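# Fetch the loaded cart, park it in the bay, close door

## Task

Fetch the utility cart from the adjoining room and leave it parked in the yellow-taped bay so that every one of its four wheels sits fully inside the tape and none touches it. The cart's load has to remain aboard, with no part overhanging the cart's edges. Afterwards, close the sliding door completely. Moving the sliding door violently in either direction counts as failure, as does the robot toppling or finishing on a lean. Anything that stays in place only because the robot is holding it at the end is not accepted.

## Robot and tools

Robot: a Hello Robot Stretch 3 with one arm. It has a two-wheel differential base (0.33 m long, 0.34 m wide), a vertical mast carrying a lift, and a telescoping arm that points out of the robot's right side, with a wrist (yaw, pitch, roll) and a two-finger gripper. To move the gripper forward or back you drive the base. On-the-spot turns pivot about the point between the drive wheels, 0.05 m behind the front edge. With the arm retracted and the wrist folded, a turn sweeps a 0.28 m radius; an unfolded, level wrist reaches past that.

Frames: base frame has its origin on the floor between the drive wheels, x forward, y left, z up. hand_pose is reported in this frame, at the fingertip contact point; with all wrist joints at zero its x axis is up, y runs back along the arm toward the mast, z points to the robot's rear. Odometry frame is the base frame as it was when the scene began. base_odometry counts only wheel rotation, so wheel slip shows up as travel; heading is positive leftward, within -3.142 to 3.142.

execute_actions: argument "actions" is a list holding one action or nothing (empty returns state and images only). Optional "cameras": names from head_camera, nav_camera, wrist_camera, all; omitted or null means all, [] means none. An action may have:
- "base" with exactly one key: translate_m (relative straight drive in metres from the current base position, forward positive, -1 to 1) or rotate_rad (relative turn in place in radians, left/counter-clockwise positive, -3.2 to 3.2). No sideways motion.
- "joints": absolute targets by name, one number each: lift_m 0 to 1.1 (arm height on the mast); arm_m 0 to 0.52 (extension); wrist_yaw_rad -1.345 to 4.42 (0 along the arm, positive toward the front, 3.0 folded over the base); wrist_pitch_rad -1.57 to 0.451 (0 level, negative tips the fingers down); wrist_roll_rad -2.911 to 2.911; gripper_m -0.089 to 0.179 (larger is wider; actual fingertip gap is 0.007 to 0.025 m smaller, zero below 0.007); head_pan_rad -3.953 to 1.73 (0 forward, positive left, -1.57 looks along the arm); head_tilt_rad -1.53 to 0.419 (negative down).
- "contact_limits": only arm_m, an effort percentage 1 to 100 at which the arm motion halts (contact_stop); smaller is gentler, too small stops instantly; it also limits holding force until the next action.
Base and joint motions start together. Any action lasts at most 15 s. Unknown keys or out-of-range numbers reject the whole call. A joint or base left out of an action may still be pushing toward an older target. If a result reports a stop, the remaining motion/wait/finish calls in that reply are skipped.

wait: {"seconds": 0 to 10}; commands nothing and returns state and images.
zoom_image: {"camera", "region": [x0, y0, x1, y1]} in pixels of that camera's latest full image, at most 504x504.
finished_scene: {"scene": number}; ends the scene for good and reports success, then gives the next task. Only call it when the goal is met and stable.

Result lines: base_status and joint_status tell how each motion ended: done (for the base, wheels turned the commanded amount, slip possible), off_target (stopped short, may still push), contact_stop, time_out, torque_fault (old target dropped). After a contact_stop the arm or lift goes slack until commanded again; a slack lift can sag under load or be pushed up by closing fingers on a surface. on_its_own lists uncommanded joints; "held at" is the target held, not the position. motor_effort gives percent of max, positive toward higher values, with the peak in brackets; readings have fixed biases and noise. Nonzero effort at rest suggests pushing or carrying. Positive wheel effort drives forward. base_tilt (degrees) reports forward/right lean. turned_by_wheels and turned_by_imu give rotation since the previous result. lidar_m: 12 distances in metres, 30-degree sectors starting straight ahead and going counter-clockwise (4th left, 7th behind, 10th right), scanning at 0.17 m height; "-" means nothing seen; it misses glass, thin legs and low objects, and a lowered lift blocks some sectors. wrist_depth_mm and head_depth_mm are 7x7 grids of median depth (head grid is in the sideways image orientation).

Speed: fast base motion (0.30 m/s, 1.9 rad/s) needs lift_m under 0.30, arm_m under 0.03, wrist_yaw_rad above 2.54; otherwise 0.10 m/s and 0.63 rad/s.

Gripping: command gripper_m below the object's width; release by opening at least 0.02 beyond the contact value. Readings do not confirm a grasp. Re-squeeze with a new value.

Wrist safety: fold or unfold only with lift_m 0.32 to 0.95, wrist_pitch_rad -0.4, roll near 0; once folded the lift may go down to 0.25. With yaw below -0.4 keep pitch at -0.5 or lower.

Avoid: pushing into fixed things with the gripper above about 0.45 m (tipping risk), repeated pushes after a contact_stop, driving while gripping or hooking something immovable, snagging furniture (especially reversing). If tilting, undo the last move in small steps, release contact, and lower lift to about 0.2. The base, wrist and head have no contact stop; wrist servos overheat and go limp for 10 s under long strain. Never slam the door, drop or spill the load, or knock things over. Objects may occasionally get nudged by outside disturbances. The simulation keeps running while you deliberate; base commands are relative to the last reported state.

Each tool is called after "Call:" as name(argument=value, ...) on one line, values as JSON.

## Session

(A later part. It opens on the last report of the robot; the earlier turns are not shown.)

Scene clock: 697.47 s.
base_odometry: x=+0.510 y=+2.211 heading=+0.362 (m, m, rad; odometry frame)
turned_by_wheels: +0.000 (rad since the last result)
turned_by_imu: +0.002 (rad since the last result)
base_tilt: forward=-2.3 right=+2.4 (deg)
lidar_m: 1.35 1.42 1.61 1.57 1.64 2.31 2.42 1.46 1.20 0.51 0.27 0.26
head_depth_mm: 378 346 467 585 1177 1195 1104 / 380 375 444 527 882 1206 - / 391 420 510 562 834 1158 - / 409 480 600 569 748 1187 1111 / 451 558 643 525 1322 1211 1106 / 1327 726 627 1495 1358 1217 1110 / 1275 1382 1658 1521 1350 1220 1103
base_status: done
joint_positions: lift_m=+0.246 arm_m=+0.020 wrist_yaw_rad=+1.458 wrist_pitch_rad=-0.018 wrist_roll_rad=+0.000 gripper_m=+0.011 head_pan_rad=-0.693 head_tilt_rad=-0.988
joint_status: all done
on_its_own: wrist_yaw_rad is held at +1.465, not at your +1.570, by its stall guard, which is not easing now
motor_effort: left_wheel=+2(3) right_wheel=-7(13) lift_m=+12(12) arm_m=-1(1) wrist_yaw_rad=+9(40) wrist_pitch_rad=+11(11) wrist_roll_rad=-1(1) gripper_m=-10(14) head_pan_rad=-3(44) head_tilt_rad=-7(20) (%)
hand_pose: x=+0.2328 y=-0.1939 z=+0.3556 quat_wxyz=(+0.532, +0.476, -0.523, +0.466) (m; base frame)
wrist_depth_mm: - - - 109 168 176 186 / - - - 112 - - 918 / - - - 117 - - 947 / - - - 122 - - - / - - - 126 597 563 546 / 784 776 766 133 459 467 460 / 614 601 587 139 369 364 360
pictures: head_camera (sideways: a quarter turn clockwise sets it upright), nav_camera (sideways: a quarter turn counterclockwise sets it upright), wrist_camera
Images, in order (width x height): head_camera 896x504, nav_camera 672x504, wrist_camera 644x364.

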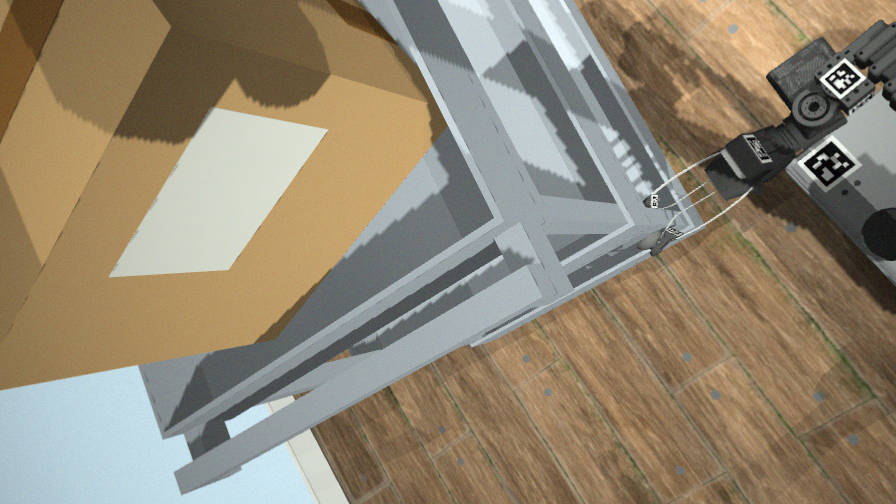

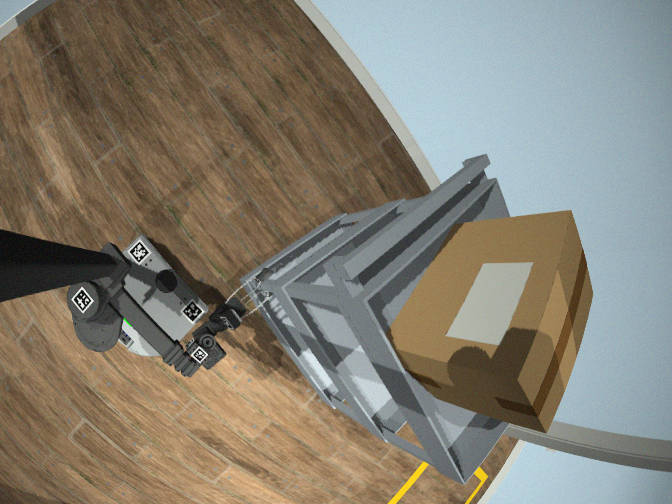

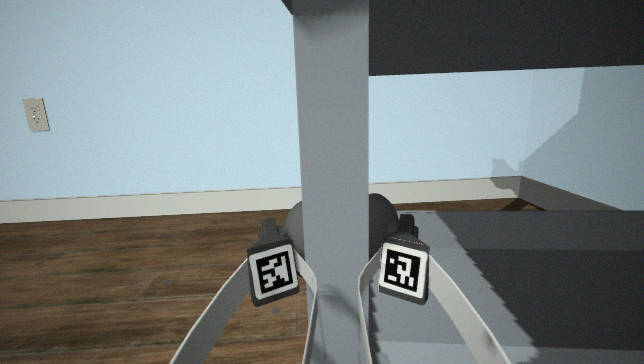

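Call:
execute_actions(actions=[{"base":{"translate_m":-0.3},"joints":{"wrist_yaw_rad":1.5,"head_pan_rad":-0.5,"head_tilt_rad":-1.0}}], cameras=["head_camera","nav_camera"])

Scene clock: 741.70 s.
base_odometry: x=+0.230 y=+2.105 heading=+0.362 (m, m, rad; odometry frame)
turned_by_wheels: +0.000 (rad since the last result)
turned_by_imu: +0.002 (rad since the last result)
base_tilt: forward=-2.3 right=+2.3 (deg)
lidar_m: 0.41 1.72 1.62 1.58 1.66 2.18 2.12 1.44 1.07 1.20 0.27 0.27
head_depth_mm: 378 376 527 924 1323 1201 1104 / 380 395 480 556 1057 1214 - / 382 417 513 569 482 1171 1127 / 394 442 551 529 860 1195 1120 / 408 471 575 532 1210 1214 1108 / 421 500 600 891 1323 1216 1104 / 1424 1586 608 1486 1356 1214 1109
base_status: done
joint_positions: lift_m=+0.246 arm_m=+0.020 wrist_yaw_rad=+1.437 wrist_pitch_rad=-0.017 wrist_roll_rad=+0.003 gripper_m=+0.011 head_pan_rad=-0.507 head_tilt_rad=-0.988
joint_status: wrist_yaw_rad off_target (ended at +1.437, target +1.500); the others done
on_its_own: wrist_yaw_rad is held at +1.456, not at your +1.500, by its stall guard, which is not easing now; wrist_yaw_rad is at rest, and its effort (+24) is outside its rest range (-12 to +12)
motor_effort: left_wheel=+0(3) right_wheel=-7(13) lift_m=+12(12) arm_m=-2(2) wrist_yaw_rad=+24(36) wrist_pitch_rad=+10(11) wrist_roll_rad=-2(2) gripper_m=-16(15) head_pan_rad=+4(25) head_tilt_rad=-7(8) (%)
hand_pose: x=+0.2322 y=-0.1992 z=+0.3558 quat_wxyz=(+0.536, +0.471, -0.529, +0.460) (m; base frame)
wrist_depth_mm: - - 204 112 148 177 189 / - - 461 117 403 - 881 / - - - 121 - - 922 / - - - 128 772 - 947 / - - 578 129 580 641 554 / 795 780 530 135 419 473 461 / 608 610 374 148 374 369 313
pictures: head_camera (sideways: a quarter turn clockwise sets it upright), nav_camera (sideways: a quarter turn counterclockwise sets it upright)
Images, in order (width x height): head_camera 896x504, nav_camera 672x504.

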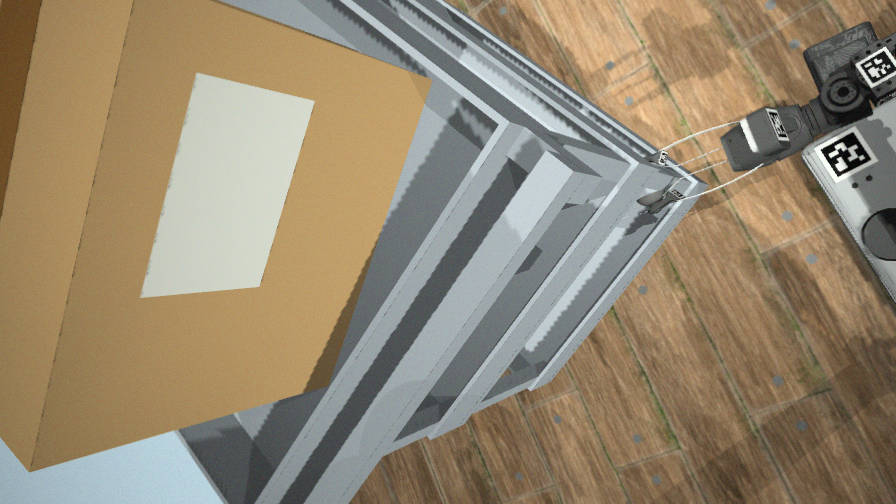

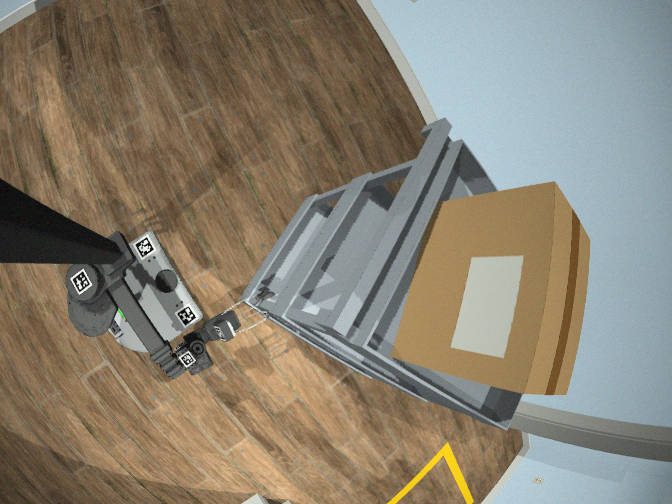

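Call:
execute_actions(actions=[{"base":{"translate_m":-0.2},"joints":{"wrist_yaw_rad":1.45,"head_pan_rad":-0.5,"head_tilt_rad":-1.0}}], cameras=["head_camera","nav_camera"])

Scene clock: 748.17 s.
base_odometry: x=+0.043 y=+2.034 heading=+0.362 (m, m, rad; odometry frame)
turned_by_wheels: +0.000 (rad since the last result)
turned_by_imu: +0.002 (rad since the last result)
base_tilt: forward=-2.3 right=+2.4 (deg)
lidar_m: 0.34 1.93 1.63 1.58 1.66 1.98 1.92 1.43 1.07 1.03 0.27 0.28
head_depth_mm: 400 637 1597 1494 1328 1198 1102 / 380 390 479 566 1290 1201 - / 382 395 490 565 514 1166 1124 / 384 403 500 569 819 1174 1114 / 386 410 512 525 874 1211 1101 / 388 419 522 521 1096 1208 1104 / 391 426 550 561 1332 1217 1110
base_status: done
joint_positions: lift_m=+0.246 arm_m=+0.020 wrist_yaw_rad=+1.406 wrist_pitch_rad=-0.016 wrist_roll_rad=+0.003 gripper_m=+0.011 head_pan_rad=-0.507 head_tilt_rad=-0.988
joint_status: wrist_yaw_rad off_target (ended at +1.406, target +1.450); the others done
on_its_own: wrist_yaw_rad is held at +1.410, not at your +1.450, by its stall guard, which is not easing now
motor_effort: left_wheel=+2(3) right_wheel=-7(18) lift_m=+12(12) arm_m=-1(2) wrist_yaw_rad=+5(28) wrist_pitch_rad=+10(10) wrist_roll_rad=-1(2) gripper_m=-12(16) head_pan_rad=+5(3) head_tilt_rad=-8(6) (%)
hand_pose: x=+0.2310 y=-0.2072 z=+0.3561 quat_wxyz=(+0.543, +0.462, -0.536, +0.452) (m; base frame)
wrist_depth_mm: 347 199 153 113 164 226 828 / - 397 454 116 579 - 862 / - - - 121 - - 901 / - - - 126 823 - 921 / - 522 603 129 654 594 934 / 788 473 496 135 429 470 699 / 615 388 382 143 368 531 560
pictures: head_camera (sideways: a quarter turn clockwise sets it upright), nav_camera (sideways: a quarter turn counterclockwise sets it upright)
Images, in order (width x height): head_camera 896x504, nav_camera 672x504.

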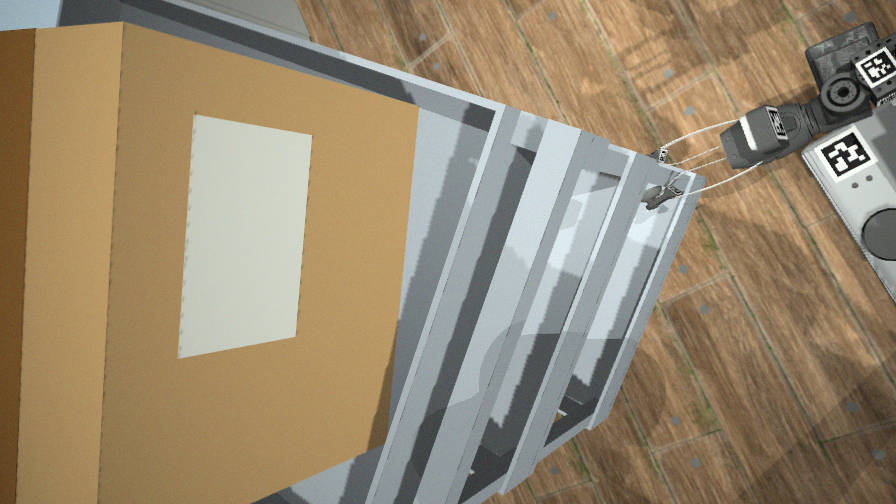

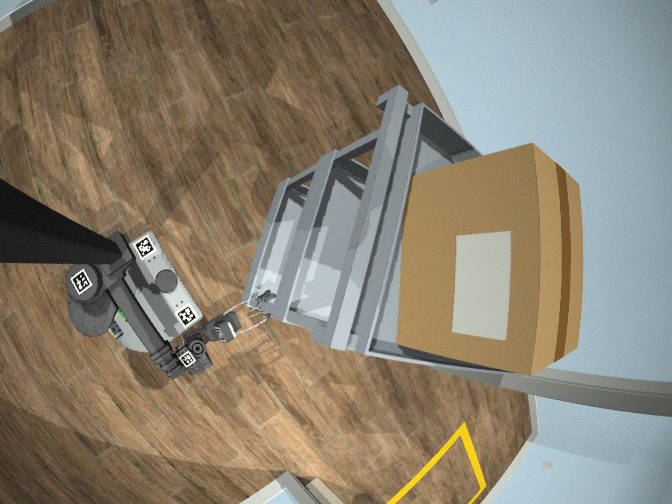

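Call:
execute_actions(actions=[{"base":{"translate_m":-0.12},"joints":{"wrist_yaw_rad":1.41,"head_pan_rad":-0.8,"head_tilt_rad":-1.0}}], cameras=["head_camera","nav_camera"])

Call:
execute_actions(actions=[{"joints":{"gripper_m":0.15,"wrist_yaw_rad":1.5}}], cameras=["wrist_camera"])

Call:
execute_actions(actions=[{"base":{"translate_m":-0.2}}], cameras=["wrist_camera","nav_camera"])

Scene clock: 756.40 s.
base_odometry: x=-0.069 y=+1.992 heading=+0.362 (m, m, rad; odometry frame)
turned_by_wheels: +0.000 (rad since the last result)
turned_by_imu: +0.001 (rad since the last result)
base_tilt: forward=-2.4 right=+2.4 (deg)
lidar_m: 0.32 2.06 1.63 1.59 1.66 1.86 1.80 1.42 1.07 1.03 0.28 0.27
head_depth_mm: 2357 1955 1681 1485 1325 1199 1107 / 2361 1977 1708 1484 1341 1198 - / 1462 1828 1710 1501 1312 1223 - / 792 427 535 571 684 1157 1114 / 386 392 481 563 781 1165 1103 / 389 380 463 549 784 1169 1108 / 390 370 447 528 788 1166 1110
base_status: done
joint_positions: lift_m=+0.246 arm_m=+0.020 wrist_yaw_rad=+1.402 wrist_pitch_rad=-0.015 wrist_roll_rad=+0.003 gripper_m=+0.010 head_pan_rad=-0.793 head_tilt_rad=-0.988
joint_status: all done
motor_effort: left_wheel=+1(2) right_wheel=-6(20) lift_m=+12(12) arm_m=-3(2) wrist_yaw_rad=+11(10) wrist_pitch_rad=+10(10) wrist_roll_rad=-1(1) gripper_m=-10(11) head_pan_rad=-4(33) head_tilt_rad=-7(6) (%)
hand_pose: x=+0.2308 y=-0.2082 z=+0.3562 quat_wxyz=(+0.543, +0.461, -0.537, +0.451) (m; base frame)
wrist_depth_mm: 231 173 152 111 165 273 989 / 359 398 448 116 577 568 997 / - - - 119 - - - / - - - 125 - - - / - - 627 128 637 642 - / 710 469 499 134 426 602 711 / 592 360 385 142 361 577 572
pictures: head_camera (sideways: a quarter turn clockwise sets it upright), nav_camera (sideways: a quarter turn counterclockwise sets it upright)
Images, in order (width x height): head_camera 896x504, nav_camera 672x504.

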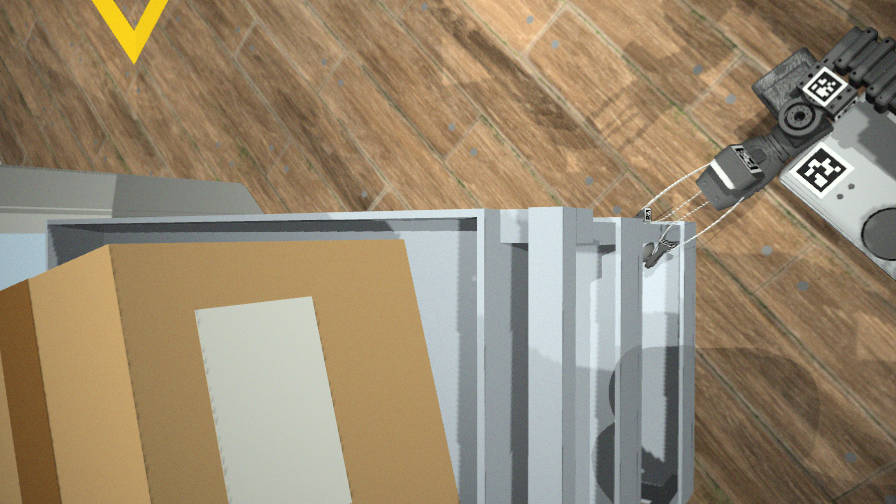

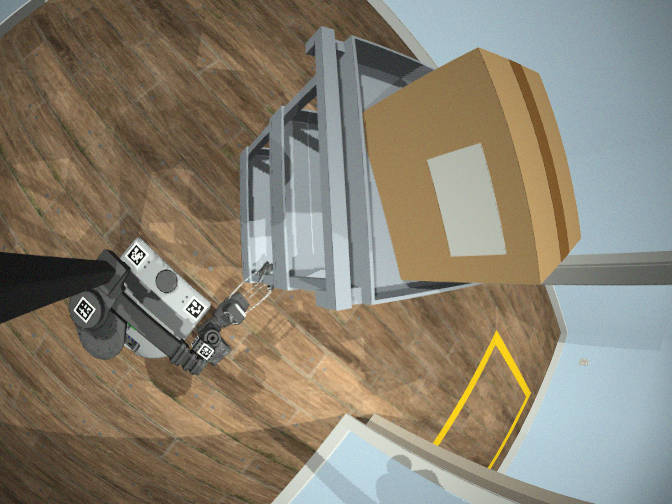

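Scene clock: 758.30 s.
base_odometry: x=-0.069 y=+1.992 heading=+0.362 (m, m, rad; odometry frame)
turned_by_wheels: +0.000 (rad since the last result)
turned_by_imu: +0.000 (rad since the last result)
base_tilt: forward=-2.3 right=+2.4 (deg)
lidar_m: 0.32 2.06 1.63 1.59 1.67 1.86 1.80 1.42 1.07 1.02 0.27 0.27
head_depth_mm: 2359 1961 1698 1500 1331 1195 1104 / 2360 1972 1691 1486 1341 1203 - / 1452 1844 1713 1496 1332 1232 - / 792 428 534 569 685 1160 1110 / 387 393 481 563 783 1161 1102 / 388 380 464 550 786 1161 1104 / 391 370 448 528 790 1166 1108
base_status: not commanded
joint_positions: lift_m=+0.246 arm_m=+0.020 wrist_yaw_rad=+1.502 wrist_pitch_rad=-0.017 wrist_roll_rad=+0.003 gripper_m=+0.150 head_pan_rad=-0.793 head_tilt_rad=-0.988
joint_status: all done
motor_effort: left_wheel=+2(2) right_wheel=-3(7) lift_m=+12(12) arm_m=-2(2) wrist_yaw_rad=-3(60) wrist_pitch_rad=+11(11) wrist_roll_rad=-1(1) gripper_m=+1(94) head_pan_rad=-4(4) head_tilt_rad=-7(7) (%)
hand_pose: x=+0.2338 y=-0.1828 z=+0.3558 quat_wxyz=(+0.521, +0.488, -0.513, +0.477) (m; base frame)
wrist_depth_mm: - 227 172 159 109 181 408 / - 395 464 497 113 - 926 / - - - - 118 - 928 / - - - - 123 - 970 / - - 601 657 129 628 912 / 794 - 487 483 135 445 736 / 628 555 383 379 141 361 559
pictures: wrist_camera
Images, in order (width x height): wrist_camera 644x364.

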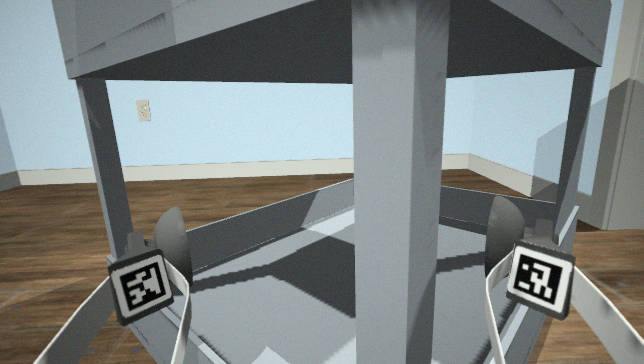

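Scene clock: 761.53 s.
base_odometry: x=-0.256 y=+1.921 heading=+0.362 (m, m, rad; odometry frame)
turned_by_wheels: +0.000 (rad since the last result)
turned_by_imu: +0.001 (rad since the last result)
base_tilt: forward=-2.3 right=+2.4 (deg)
lidar_m: 0.48 2.19 1.64 1.60 1.67 1.65 1.60 1.41 1.06 1.03 1.66 0.43
head_depth_mm: 2346 1981 1704 1487 1329 1195 1106 / 2356 1967 1699 1489 1334 1205 - / 2335 1959 1694 1494 1342 1231 - / 1571 1865 1714 1513 1342 1207 1114 / 966 1126 1087 989 1183 1210 1103 / 888 638 610 909 1172 1212 1104 / 478 555 617 931 1175 1218 1111
base_status: done
joint_positions: lift_m=+0.246 arm_m=+0.020 wrist_yaw_rad=+1.502 wrist_pitch_rad=-0.018 wrist_roll_rad=+0.003 gripper_m=+0.150 head_pan_rad=-0.793 head_tilt_rad=-0.988
joint_status: not commanded
motor_effort: left_wheel=+2(3) right_wheel=-2(5) lift_m=+12(12) arm_m=-3(2) wrist_yaw_rad=-3(3) wrist_pitch_rad=+11(11) wrist_roll_rad=-1(1) gripper_m=+0(0) head_pan_rad=-5(4) head_tilt_rad=-7(7) (%)
hand_pose: x=+0.2338 y=-0.1828 z=+0.3556 quat_wxyz=(+0.521, +0.488, -0.513, +0.477) (m; base frame)
wrist_depth_mm: - - 384 297 356 671 - / - - 474 361 632 - - / - - - - - - - / - - - 870 925 - - / - - 634 583 655 630 982 / 804 - 513 372 461 690 722 / 632 605 592 397 553 564 567
pictures: nav_camera (sideways: a quarter turn counterclockwise sets it upright), wrist_camera
Images, in order (width x height): nav_camera 672x504, wrist_camera 644x364.

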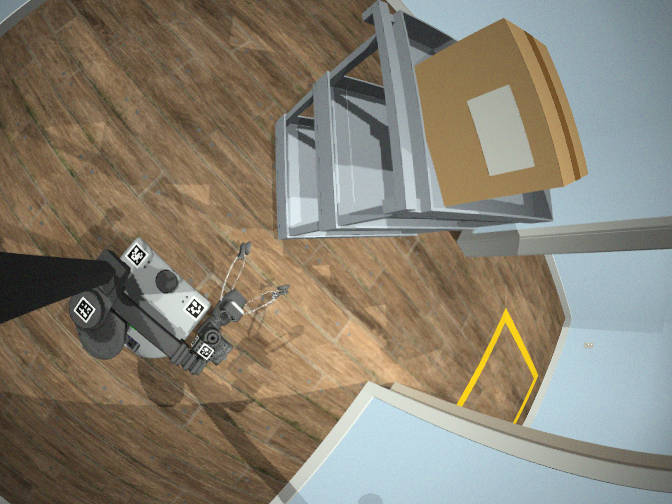

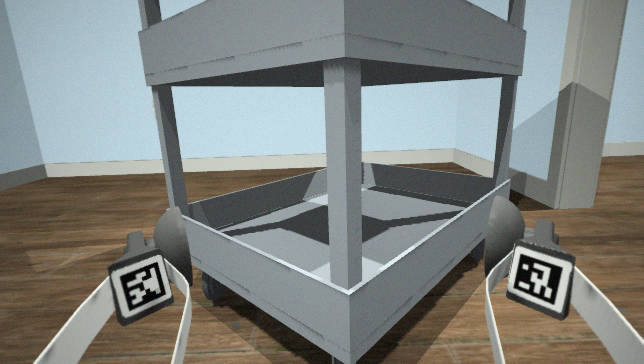

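Call:
execute_actions(actions=[{"base":{"translate_m":-0.1},"joints":{"gripper_m":0.0,"wrist_yaw_rad":1.57}}], cameras=[])

Call:
execute_actions(actions=[{"base":{"rotate_rad":2.16},"joints":{"head_pan_rad":-2.9,"head_tilt_rad":-0.7}}])

Scene clock: 791.77 s.
base_odometry: x=-0.350 y=+1.885 heading=+0.363 (m, m, rad; odometry frame)
turned_by_wheels: +0.000 (rad since the last result)
turned_by_imu: +0.001 (rad since the last result)
base_tilt: forward=-2.4 right=+2.3 (deg)
lidar_m: 0.56 2.18 1.64 1.60 1.68 1.54 1.50 1.41 1.06 1.03 1.07 0.52
head_depth_mm: 2354 1973 1690 1493 1329 1208 1100 / 2355 1970 1701 1495 1339 1201 - / 2362 1983 1699 1508 1336 1227 - / 2254 1948 1706 1506 1336 1201 1113 / 1621 1872 1493 1440 1325 1212 1102 / 888 823 1068 912 1248 1212 1110 / 844 659 612 979 1255 1216 1107
base_status: done
joint_positions: lift_m=+0.246 arm_m=+0.020 wrist_yaw_rad=+1.568 wrist_pitch_rad=-0.018 wrist_roll_rad=+0.003 gripper_m=+0.000 head_pan_rad=-0.793 head_tilt_rad=-0.988
joint_status: all done
motor_effort: left_wheel=+2(3) right_wheel=-2(6) lift_m=+12(12) arm_m=-3(2) wrist_yaw_rad=+2(5) wrist_pitch_rad=+11(11) wrist_roll_rad=-2(1) gripper_m=-2(94) head_pan_rad=-5(3) head_tilt_rad=-8(7) (%)
hand_pose: x=+0.2344 y=-0.1659 z=+0.3556 quat_wxyz=(+0.505, +0.505, -0.497, +0.494) (m; base frame)
wrist_depth_mm: - - 645 413 424 734 - / - - 659 466 612 - - / - - - - - - - / - - - 946 944 - - / - - 784 - 578 914 981 / 792 772 789 682 715 713 712 / 612 601 587 568 585 568 553
pictures: none
No camera images: the call's "cameras" was empty. Leave "cameras" out to get every camera's image.

Scene clock: 796.13 s.
base_odometry: x=-0.350 y=+1.885 heading=+2.522 (m, m, rad; odometry frame)
turned_by_wheels: +2.160 (rad since the last result)
turned_by_imu: +2.169 (rad since the last result)
base_tilt: forward=-2.3 right=+2.4 (deg)
lidar_m: 1.71 1.53 1.50 1.34 1.04 1.03 1.71 0.52 0.59 2.07 1.63 1.60
head_depth_mm: 3199 3304 2449 1914 1576 1330 1161 / 2987 3292 2449 1933 1580 1346 1160 / 2717 3039 2469 1920 1586 1344 1161 / 1481 1672 1949 1933 1587 1353 1162 / 1574 1765 1256 1270 1347 1264 1162 / 1810 2019 857 738 938 1085 1176 / 2002 623 651 709 990 1155 1177
base_status: done
joint_positions: lift_m=+0.246 arm_m=+0.020 wrist_yaw_rad=+1.569 wrist_pitch_rad=-0.018 wrist_roll_rad=+0.003 gripper_m=+0.000 head_pan_rad=-2.893 head_tilt_rad=-0.705
joint_status: all done
motor_effort: left_wheel=-2(5) right_wheel=+2(4) lift_m=+12(12) arm_m=-2(2) wrist_yaw_rad=+1(3) wrist_pitch_rad=+11(11) wrist_roll_rad=-2(1) gripper_m=-3(3) head_pan_rad=-3(48) head_tilt_rad=+3(30) (%)
hand_pose: x=+0.2344 y=-0.1658 z=+0.3556 quat_wxyz=(+0.505, +0.505, -0.496, +0.494) (m; base frame)
wrist_depth_mm: - - - - - - - / - - - - - - - / - - - - - - - / - - - - - - - / - - - - - - 972 / 821 774 770 688 741 724 701 / 626 595 610 589 581 574 568
pictures: head_camera (sideways: a quarter turn clockwise sets it upright), nav_camera (sideways: a quarter turn counterclockwise sets it upright), wrist_camera
Images, in order (width x height): head_camera 896x504, nav_camera 672x504, wrist_camera 644x364.

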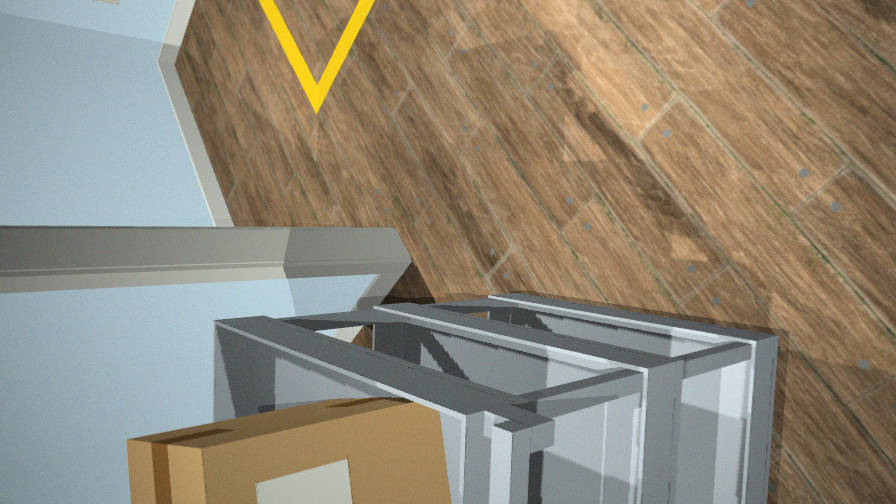

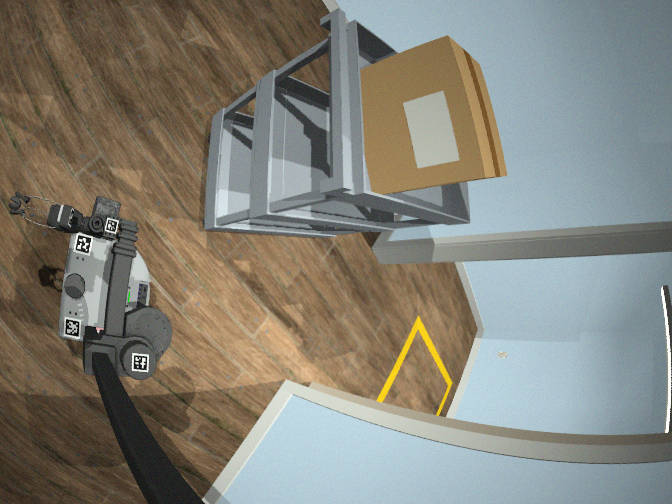

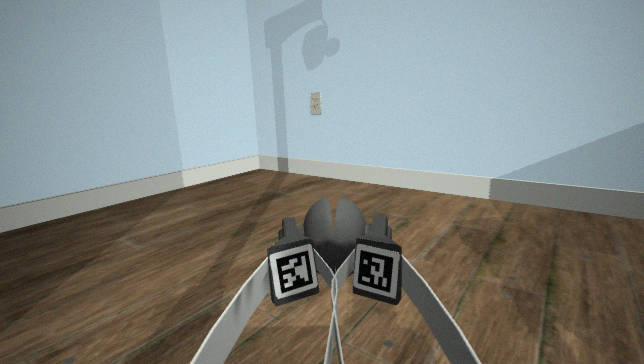

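Call:
execute_actions(actions=[{"base":{"translate_m":-0.7},"joints":{"head_pan_rad":-3.3,"head_tilt_rad":-0.8}}])

Scene clock: 809.07 s.
base_odometry: x=+0.220 y=+1.479 heading=+2.522 (m, m, rad; odometry frame)
turned_by_wheels: +0.000 (rad since the last result)
turned_by_imu: +0.002 (rad since the last result)
base_tilt: forward=-2.3 right=+2.4 (deg)
lidar_m: 2.31 1.94 1.32 0.60 0.45 0.45 2.42 1.02 0.37 0.33 0.33 2.16
head_depth_mm: 2268 2495 2149 1750 905 898 1074 / 2393 2576 2136 1763 1484 1266 1132 / 2471 2662 2144 1762 1488 1283 1167 / 2591 2771 2167 1766 1501 1290 1181 / 2722 2813 2196 1762 1498 1296 1145 / 2561 2702 2180 1782 1496 1298 1143 / 2254 2437 2191 1780 1480 1302 1143
base_status: done
joint_positions: lift_m=+0.246 arm_m=+0.020 wrist_yaw_rad=+1.569 wrist_pitch_rad=-0.018 wrist_roll_rad=+0.003 gripper_m=+0.000 head_pan_rad=-3.293 head_tilt_rad=-0.790
joint_status: all done
motor_effort: left_wheel=-2(6) right_wheel=+2(2) lift_m=+12(12) arm_m=-3(2) wrist_yaw_rad=+2(2) wrist_pitch_rad=+11(11) wrist_roll_rad=-1(1) gripper_m=-2(3) head_pan_rad=-4(34) head_tilt_rad=-6(18) (%)
hand_pose: x=+0.2344 y=-0.1658 z=+0.3555 quat_wxyz=(+0.505, +0.505, -0.496, +0.494) (m; base frame)
wrist_depth_mm: - - - - - - 153 / - - - - - - 155 / - - - - - - 157 / - - - - - - 159 / - - - - - - 164 / 794 760 771 682 736 731 172 / 609 602 590 579 575 565 179
pictures: head_camera (sideways: a quarter turn clockwise sets it upright), nav_camera (sideways: a quarter turn counterclockwise sets it upright), wrist_camera
Images, in order (width x height): head_camera 896x504, nav_camera 672x504, wrist_camera 644x364.

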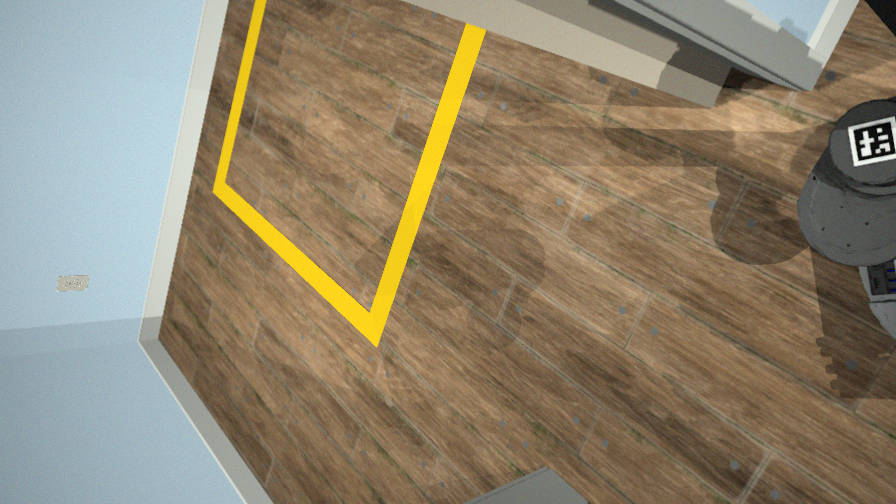

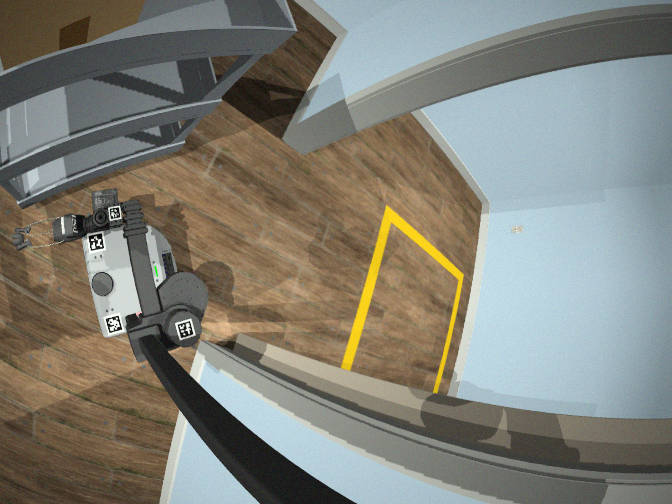

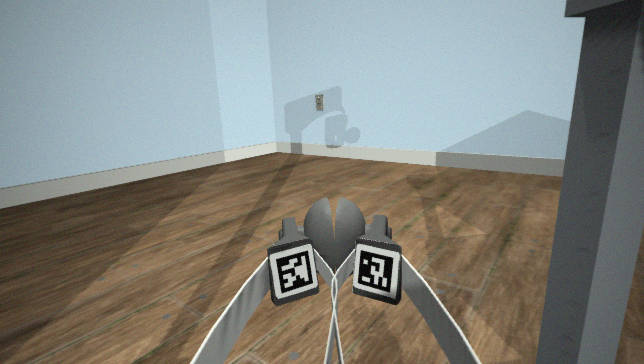

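Call:
execute_actions(actions=[{"base":{"translate_m":-0.4},"joints":{"head_pan_rad":-1.2,"head_tilt_rad":-1.0}}])

Scene clock: 818.63 s.
base_odometry: x=+0.546 y=+1.246 heading=+2.522 (m, m, rad; odometry frame)
turned_by_wheels: +0.000 (rad since the last result)
turned_by_imu: +0.001 (rad since the last result)
base_tilt: forward=-2.4 right=+2.4 (deg)
lidar_m: 2.66 2.17 0.35 0.32 0.34 2.27 2.12 0.69 0.84 0.40 0.41 0.49
head_depth_mm: 1932 1963 1695 1479 1323 1197 1100 / 2090 1856 1640 1495 1339 1220 - / 829 753 649 901 1206 1226 - / 840 758 651 933 1181 1224 1120 / 840 760 653 953 1208 1194 1101 / 733 675 623 956 1249 1213 1106 / 480 551 627 961 1290 1220 1111
base_status: done
joint_positions: lift_m=+0.246 arm_m=+0.020 wrist_yaw_rad=+1.569 wrist_pitch_rad=-0.018 wrist_roll_rad=+0.003 gripper_m=+0.000 head_pan_rad=-1.207 head_tilt_rad=-0.988
joint_status: all done
motor_effort: left_wheel=-2(6) right_wheel=+3(3) lift_m=+12(12) arm_m=-2(2) wrist_yaw_rad=+2(2) wrist_pitch_rad=+11(11) wrist_roll_rad=-1(2) gripper_m=-3(3) head_pan_rad=+5(50) head_tilt_rad=-7(28) (%)
hand_pose: x=+0.2344 y=-0.1658 z=+0.3555 quat_wxyz=(+0.505, +0.505, -0.496, +0.494) (m; base frame)
wrist_depth_mm: - - - - 482 303 231 / - - - - - - 603 / - - - - - - - / - - - - - - 675 / - - - - 573 631 613 / 784 770 760 702 469 436 458 / 616 609 592 595 581 335 358
pictures: head_camera (sideways: a quarter turn clockwise sets it upright), nav_camera (sideways: a quarter turn counterclockwise sets it upright), wrist_camera
Images, in order (width x height): head_camera 896x504, nav_camera 672x504, wrist_camera 644x364.

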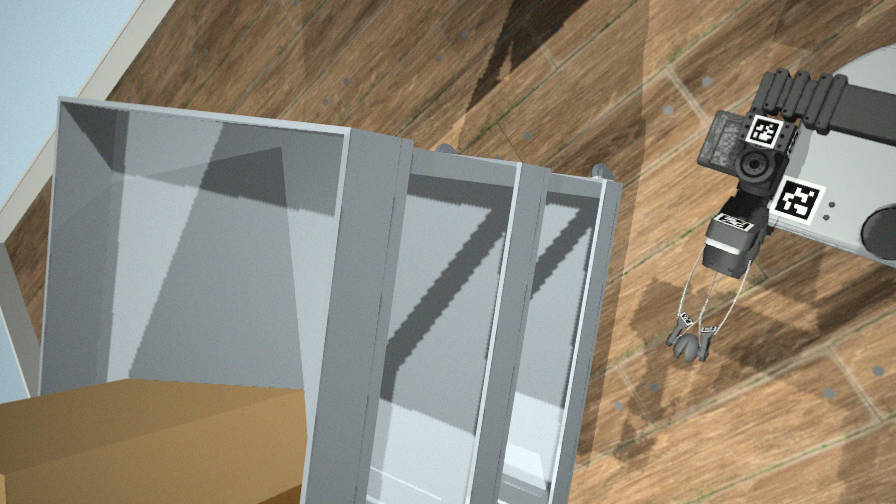

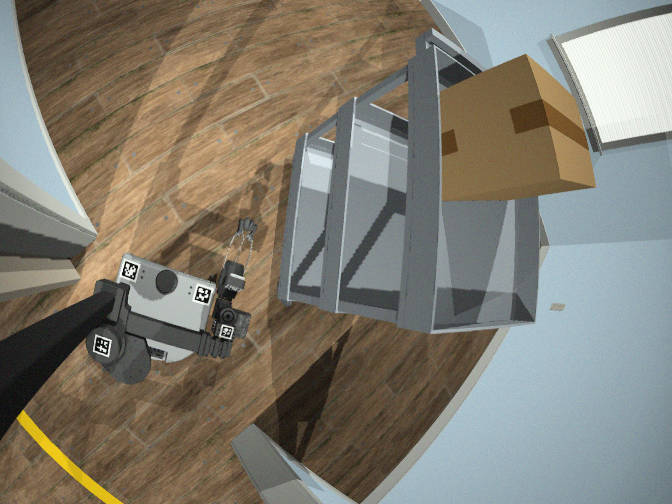

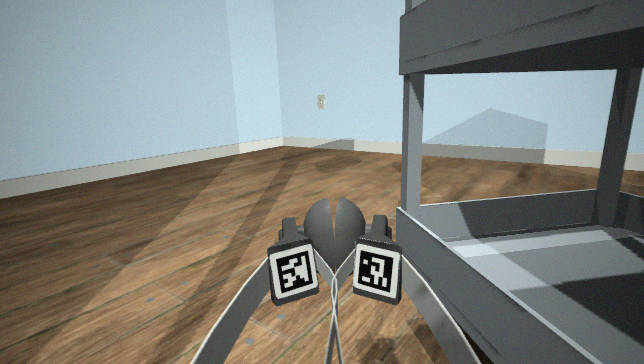

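Call:
execute_actions(actions=[{"base":{"translate_m":-0.25},"joints":{"head_pan_rad":-0.6,"head_tilt_rad":-0.9}}], cameras=["nav_camera"])

Call:
execute_actions(actions=[{"base":{"rotate_rad":-0.59},"joints":{"gripper_m":0.15,"head_pan_rad":-0.3}}])

Scene clock: 827.07 s.
base_odometry: x=+0.749 y=+1.101 heading=+2.522 (m, m, rad; odometry frame)
turned_by_wheels: +0.000 (rad since the last result)
turned_by_imu: +0.001 (rad since the last result)
base_tilt: forward=-2.3 right=+2.3 (deg)
lidar_m: 2.89 0.45 0.36 2.44 2.10 2.07 1.92 1.51 0.53 1.59 0.51 0.55
head_depth_mm: 2301 852 725 1066 1358 1226 1100 / 910 856 675 881 1231 1231 1124 / 694 802 710 1009 1247 1231 1106 / 651 742 1134 1079 1350 1230 1110 / 692 784 1184 1420 1397 1234 1113 / 787 892 1755 1583 1401 1246 1120 / 2438 2244 1893 1625 1415 1246 1116
base_status: done
joint_positions: lift_m=+0.246 arm_m=+0.020 wrist_yaw_rad=+1.569 wrist_pitch_rad=-0.018 wrist_roll_rad=+0.003 gripper_m=+0.000 head_pan_rad=-0.607 head_tilt_rad=-0.902
joint_status: all done
motor_effort: left_wheel=-2(6) right_wheel=+2(2) lift_m=+12(12) arm_m=-3(2) wrist_yaw_rad=+2(2) wrist_pitch_rad=+11(11) wrist_roll_rad=-1(1) gripper_m=-2(3) head_pan_rad=+4(47) head_tilt_rad=+1(13) (%)
hand_pose: x=+0.2344 y=-0.1658 z=+0.3555 quat_wxyz=(+0.505, +0.505, -0.496, +0.494) (m; base frame)
wrist_depth_mm: - - - - 696 367 279 / - - - - 734 790 - / - - - - - - - / - - - - 848 883 810 / - - - - 647 625 574 / 793 777 795 681 680 419 322 / 609 601 589 588 583 524 290
pictures: nav_camera (sideways: a quarter turn counterclockwise sets it upright)
Images, in order (width x height): nav_camera 672x504.

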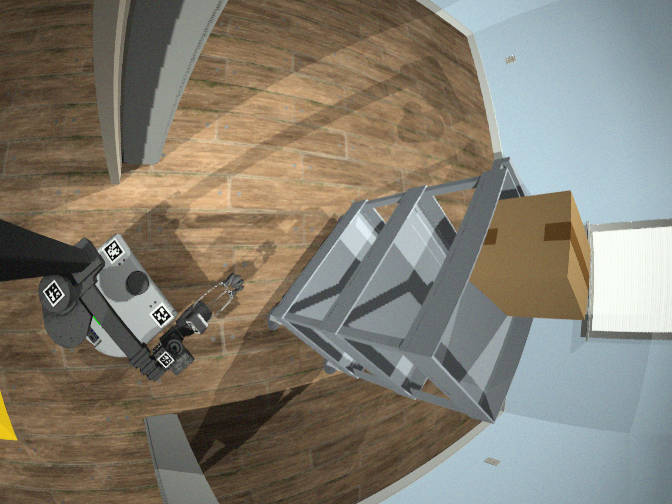

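Scene clock: 829.07 s.
base_odometry: x=+0.749 y=+1.101 heading=+1.932 (m, m, rad; odometry frame)
turned_by_wheels: -0.590 (rad since the last result)
turned_by_imu: -0.592 (rad since the last result)
base_tilt: forward=-2.3 right=+2.4 (deg)
lidar_m: 0.53 0.92 2.34 0.36 2.39 2.13 2.07 2.05 1.52 0.53 1.55 0.51
head_depth_mm: 2492 2234 1860 1577 1380 1227 1100 / 2590 886 1785 1552 1392 1229 1118 / 2500 864 770 1075 1342 1234 1106 / 2383 863 680 926 1238 1236 1107 / 908 854 707 1040 1313 1231 1108 / 688 758 779 1089 1357 1243 1111 / 614 718 1132 1305 1412 1240 1114
base_status: done
joint_positions: lift_m=+0.246 arm_m=+0.020 wrist_yaw_rad=+1.569 wrist_pitch_rad=-0.018 wrist_roll_rad=+0.003 gripper_m=+0.150 head_pan_rad=-0.307 head_tilt_rad=-0.902
joint_status: all done
motor_effort: left_wheel=+2(5) right_wheel=-3(4) lift_m=+12(12) arm_m=-2(3) wrist_yaw_rad=+2(2) wrist_pitch_rad=+11(11) wrist_roll_rad=-1(1) gripper_m=+1(95) head_pan_rad=+5(32) head_tilt_rad=+1(1) (%)
hand_pose: x=+0.2344 y=-0.1658 z=+0.3555 quat_wxyz=(+0.505, +0.505, -0.496, +0.494) (m; base frame)
wrist_depth_mm: - - 536 395 490 - - / - - 600 417 641 - - / - - - - - - - / - - - 943 876 - - / - - 664 496 610 - 975 / 793 - 758 490 705 690 737 / 621 600 598 545 577 562 567
pictures: head_camera (sideways: a quarter turn clockwise sets it upright), nav_camera (sideways: a quarter turn counterclockwise sets it upright), wrist_camera
Images, in order (width x height): head_camera 896x504, nav_camera 672x504, wrist_camera 644x364.

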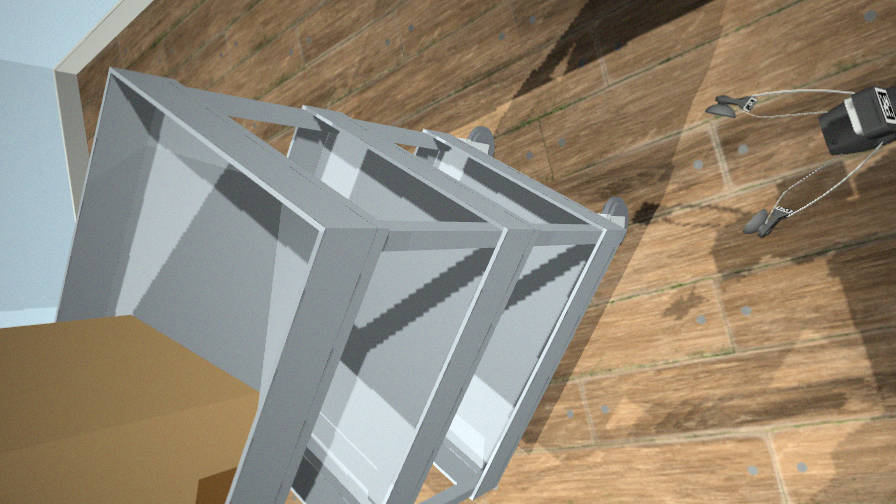

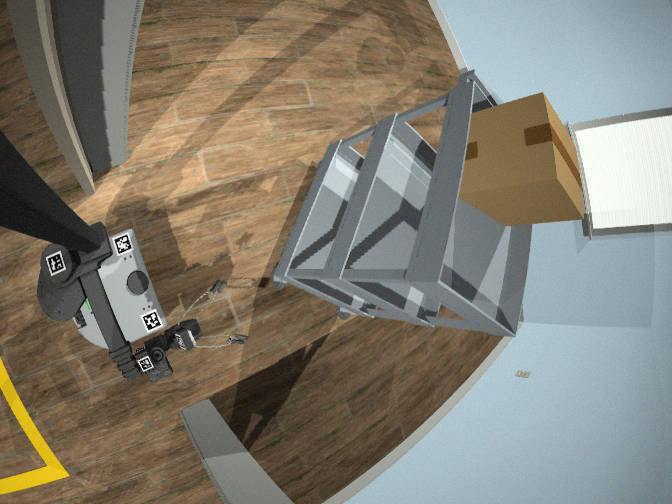

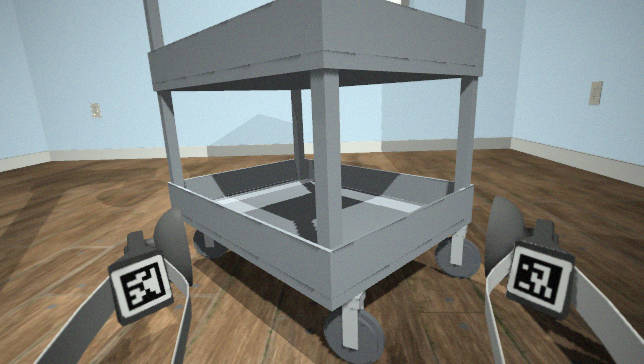

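Call:
execute_actions(actions=[{"base":{"translate_m":0.2},"joints":{"wrist_pitch_rad":0}}], cameras=["wrist_camera"])

Scene clock: 837.73 s.
base_odometry: x=+0.678 y=+1.288 heading=+1.932 (m, m, rad; odometry frame)
turned_by_wheels: +0.000 (rad since the last result)
turned_by_imu: +0.000 (rad since the last result)
base_tilt: forward=-2.4 right=+2.4 (deg)
lidar_m: 0.36 0.64 2.36 0.45 0.44 2.33 2.27 2.06 0.56 0.56 1.56 0.32
head_depth_mm: 2443 788 902 1553 1379 1227 1102 / 2455 806 711 640 1321 1224 1117 / 2411 824 714 606 751 1155 1107 / 2323 839 715 608 885 1146 1114 / 610 674 695 612 921 1221 1112 / 505 531 617 959 1181 1241 1109 / 479 521 615 985 1330 1247 1122
base_status: done
joint_positions: lift_m=+0.246 arm_m=+0.020 wrist_yaw_rad=+1.569 wrist_pitch_rad=-0.018 wrist_roll_rad=+0.003 gripper_m=+0.150 head_pan_rad=-0.307 head_tilt_rad=-0.902
joint_status: all done
motor_effort: left_wheel=+2(6) right_wheel=-3(4) lift_m=+12(12) arm_m=-2(2) wrist_yaw_rad=+2(2) wrist_pitch_rad=+11(11) wrist_roll_rad=-2(1) gripper_m=+0(0) head_pan_rad=+4(3) head_tilt_rad=+1(1) (%)
hand_pose: x=+0.2344 y=-0.1658 z=+0.3555 quat_wxyz=(+0.505, +0.505, -0.496, +0.494) (m; base frame)
wrist_depth_mm: - 394 249 199 247 365 - / - 529 472 215 - 486 - / - - - 224 - - - / - - - 230 - - - / - - 688 241 644 584 949 / 783 - 459 255 471 439 720 / 624 603 377 259 339 544 570
pictures: wrist_camera
Images, in order (width x height): wrist_camera 644x364.

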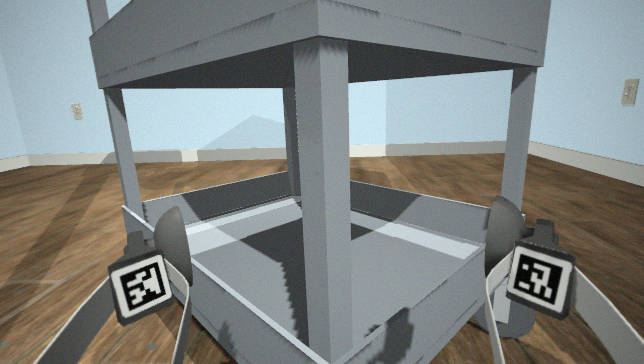

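Call:
execute_actions(actions=[{"base":{"translate_m":0.105}}], cameras=["wrist_camera"])

Scene clock: 840.90 s.
base_odometry: x=+0.641 y=+1.387 heading=+1.932 (m, m, rad; odometry frame)
turned_by_wheels: +0.000 (rad since the last result)
turned_by_imu: +0.000 (rad since the last result)
base_tilt: forward=-2.3 right=+2.4 (deg)
lidar_m: 0.28 0.49 2.34 0.81 0.51 0.51 2.37 2.06 0.59 1.06 1.56 0.24
head_depth_mm: 2373 2223 704 617 1354 1222 1104 / 2402 2269 709 605 530 1186 1112 / 2316 795 714 607 530 793 1084 / 2184 785 712 610 552 824 1110 / 505 520 577 598 837 1131 1115 / 477 413 484 576 889 1201 1115 / 479 415 505 596 944 1239 1118
base_status: done
joint_positions: lift_m=+0.246 arm_m=+0.020 wrist_yaw_rad=+1.569 wrist_pitch_rad=-0.018 wrist_roll_rad=+0.003 gripper_m=+0.150 head_pan_rad=-0.307 head_tilt_rad=-0.902
joint_status: not commanded
motor_effort: left_wheel=+2(6) right_wheel=-3(4) lift_m=+12(12) arm_m=-2(2) wrist_yaw_rad=+2(2) wrist_pitch_rad=+11(11) wrist_roll_rad=-1(1) gripper_m=+0(0) head_pan_rad=+3(5) head_tilt_rad=+1(1) (%)
hand_pose: x=+0.2344 y=-0.1658 z=+0.3555 quat_wxyz=(+0.505, +0.505, -0.496, +0.494) (m; base frame)
wrist_depth_mm: 463 198 154 103 171 207 352 / - 418 450 107 - - - / - - - 111 - - - / - - - 116 - - - / - 619 672 121 589 528 947 / 785 - 489 127 472 445 741 / 629 492 380 133 369 355 557
pictures: wrist_camera
Images, in order (width x height): wrist_camera 644x364.

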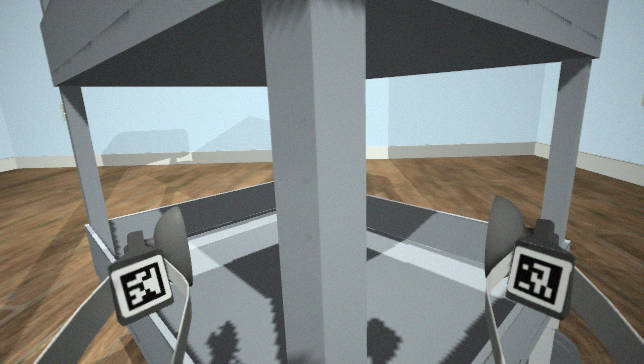

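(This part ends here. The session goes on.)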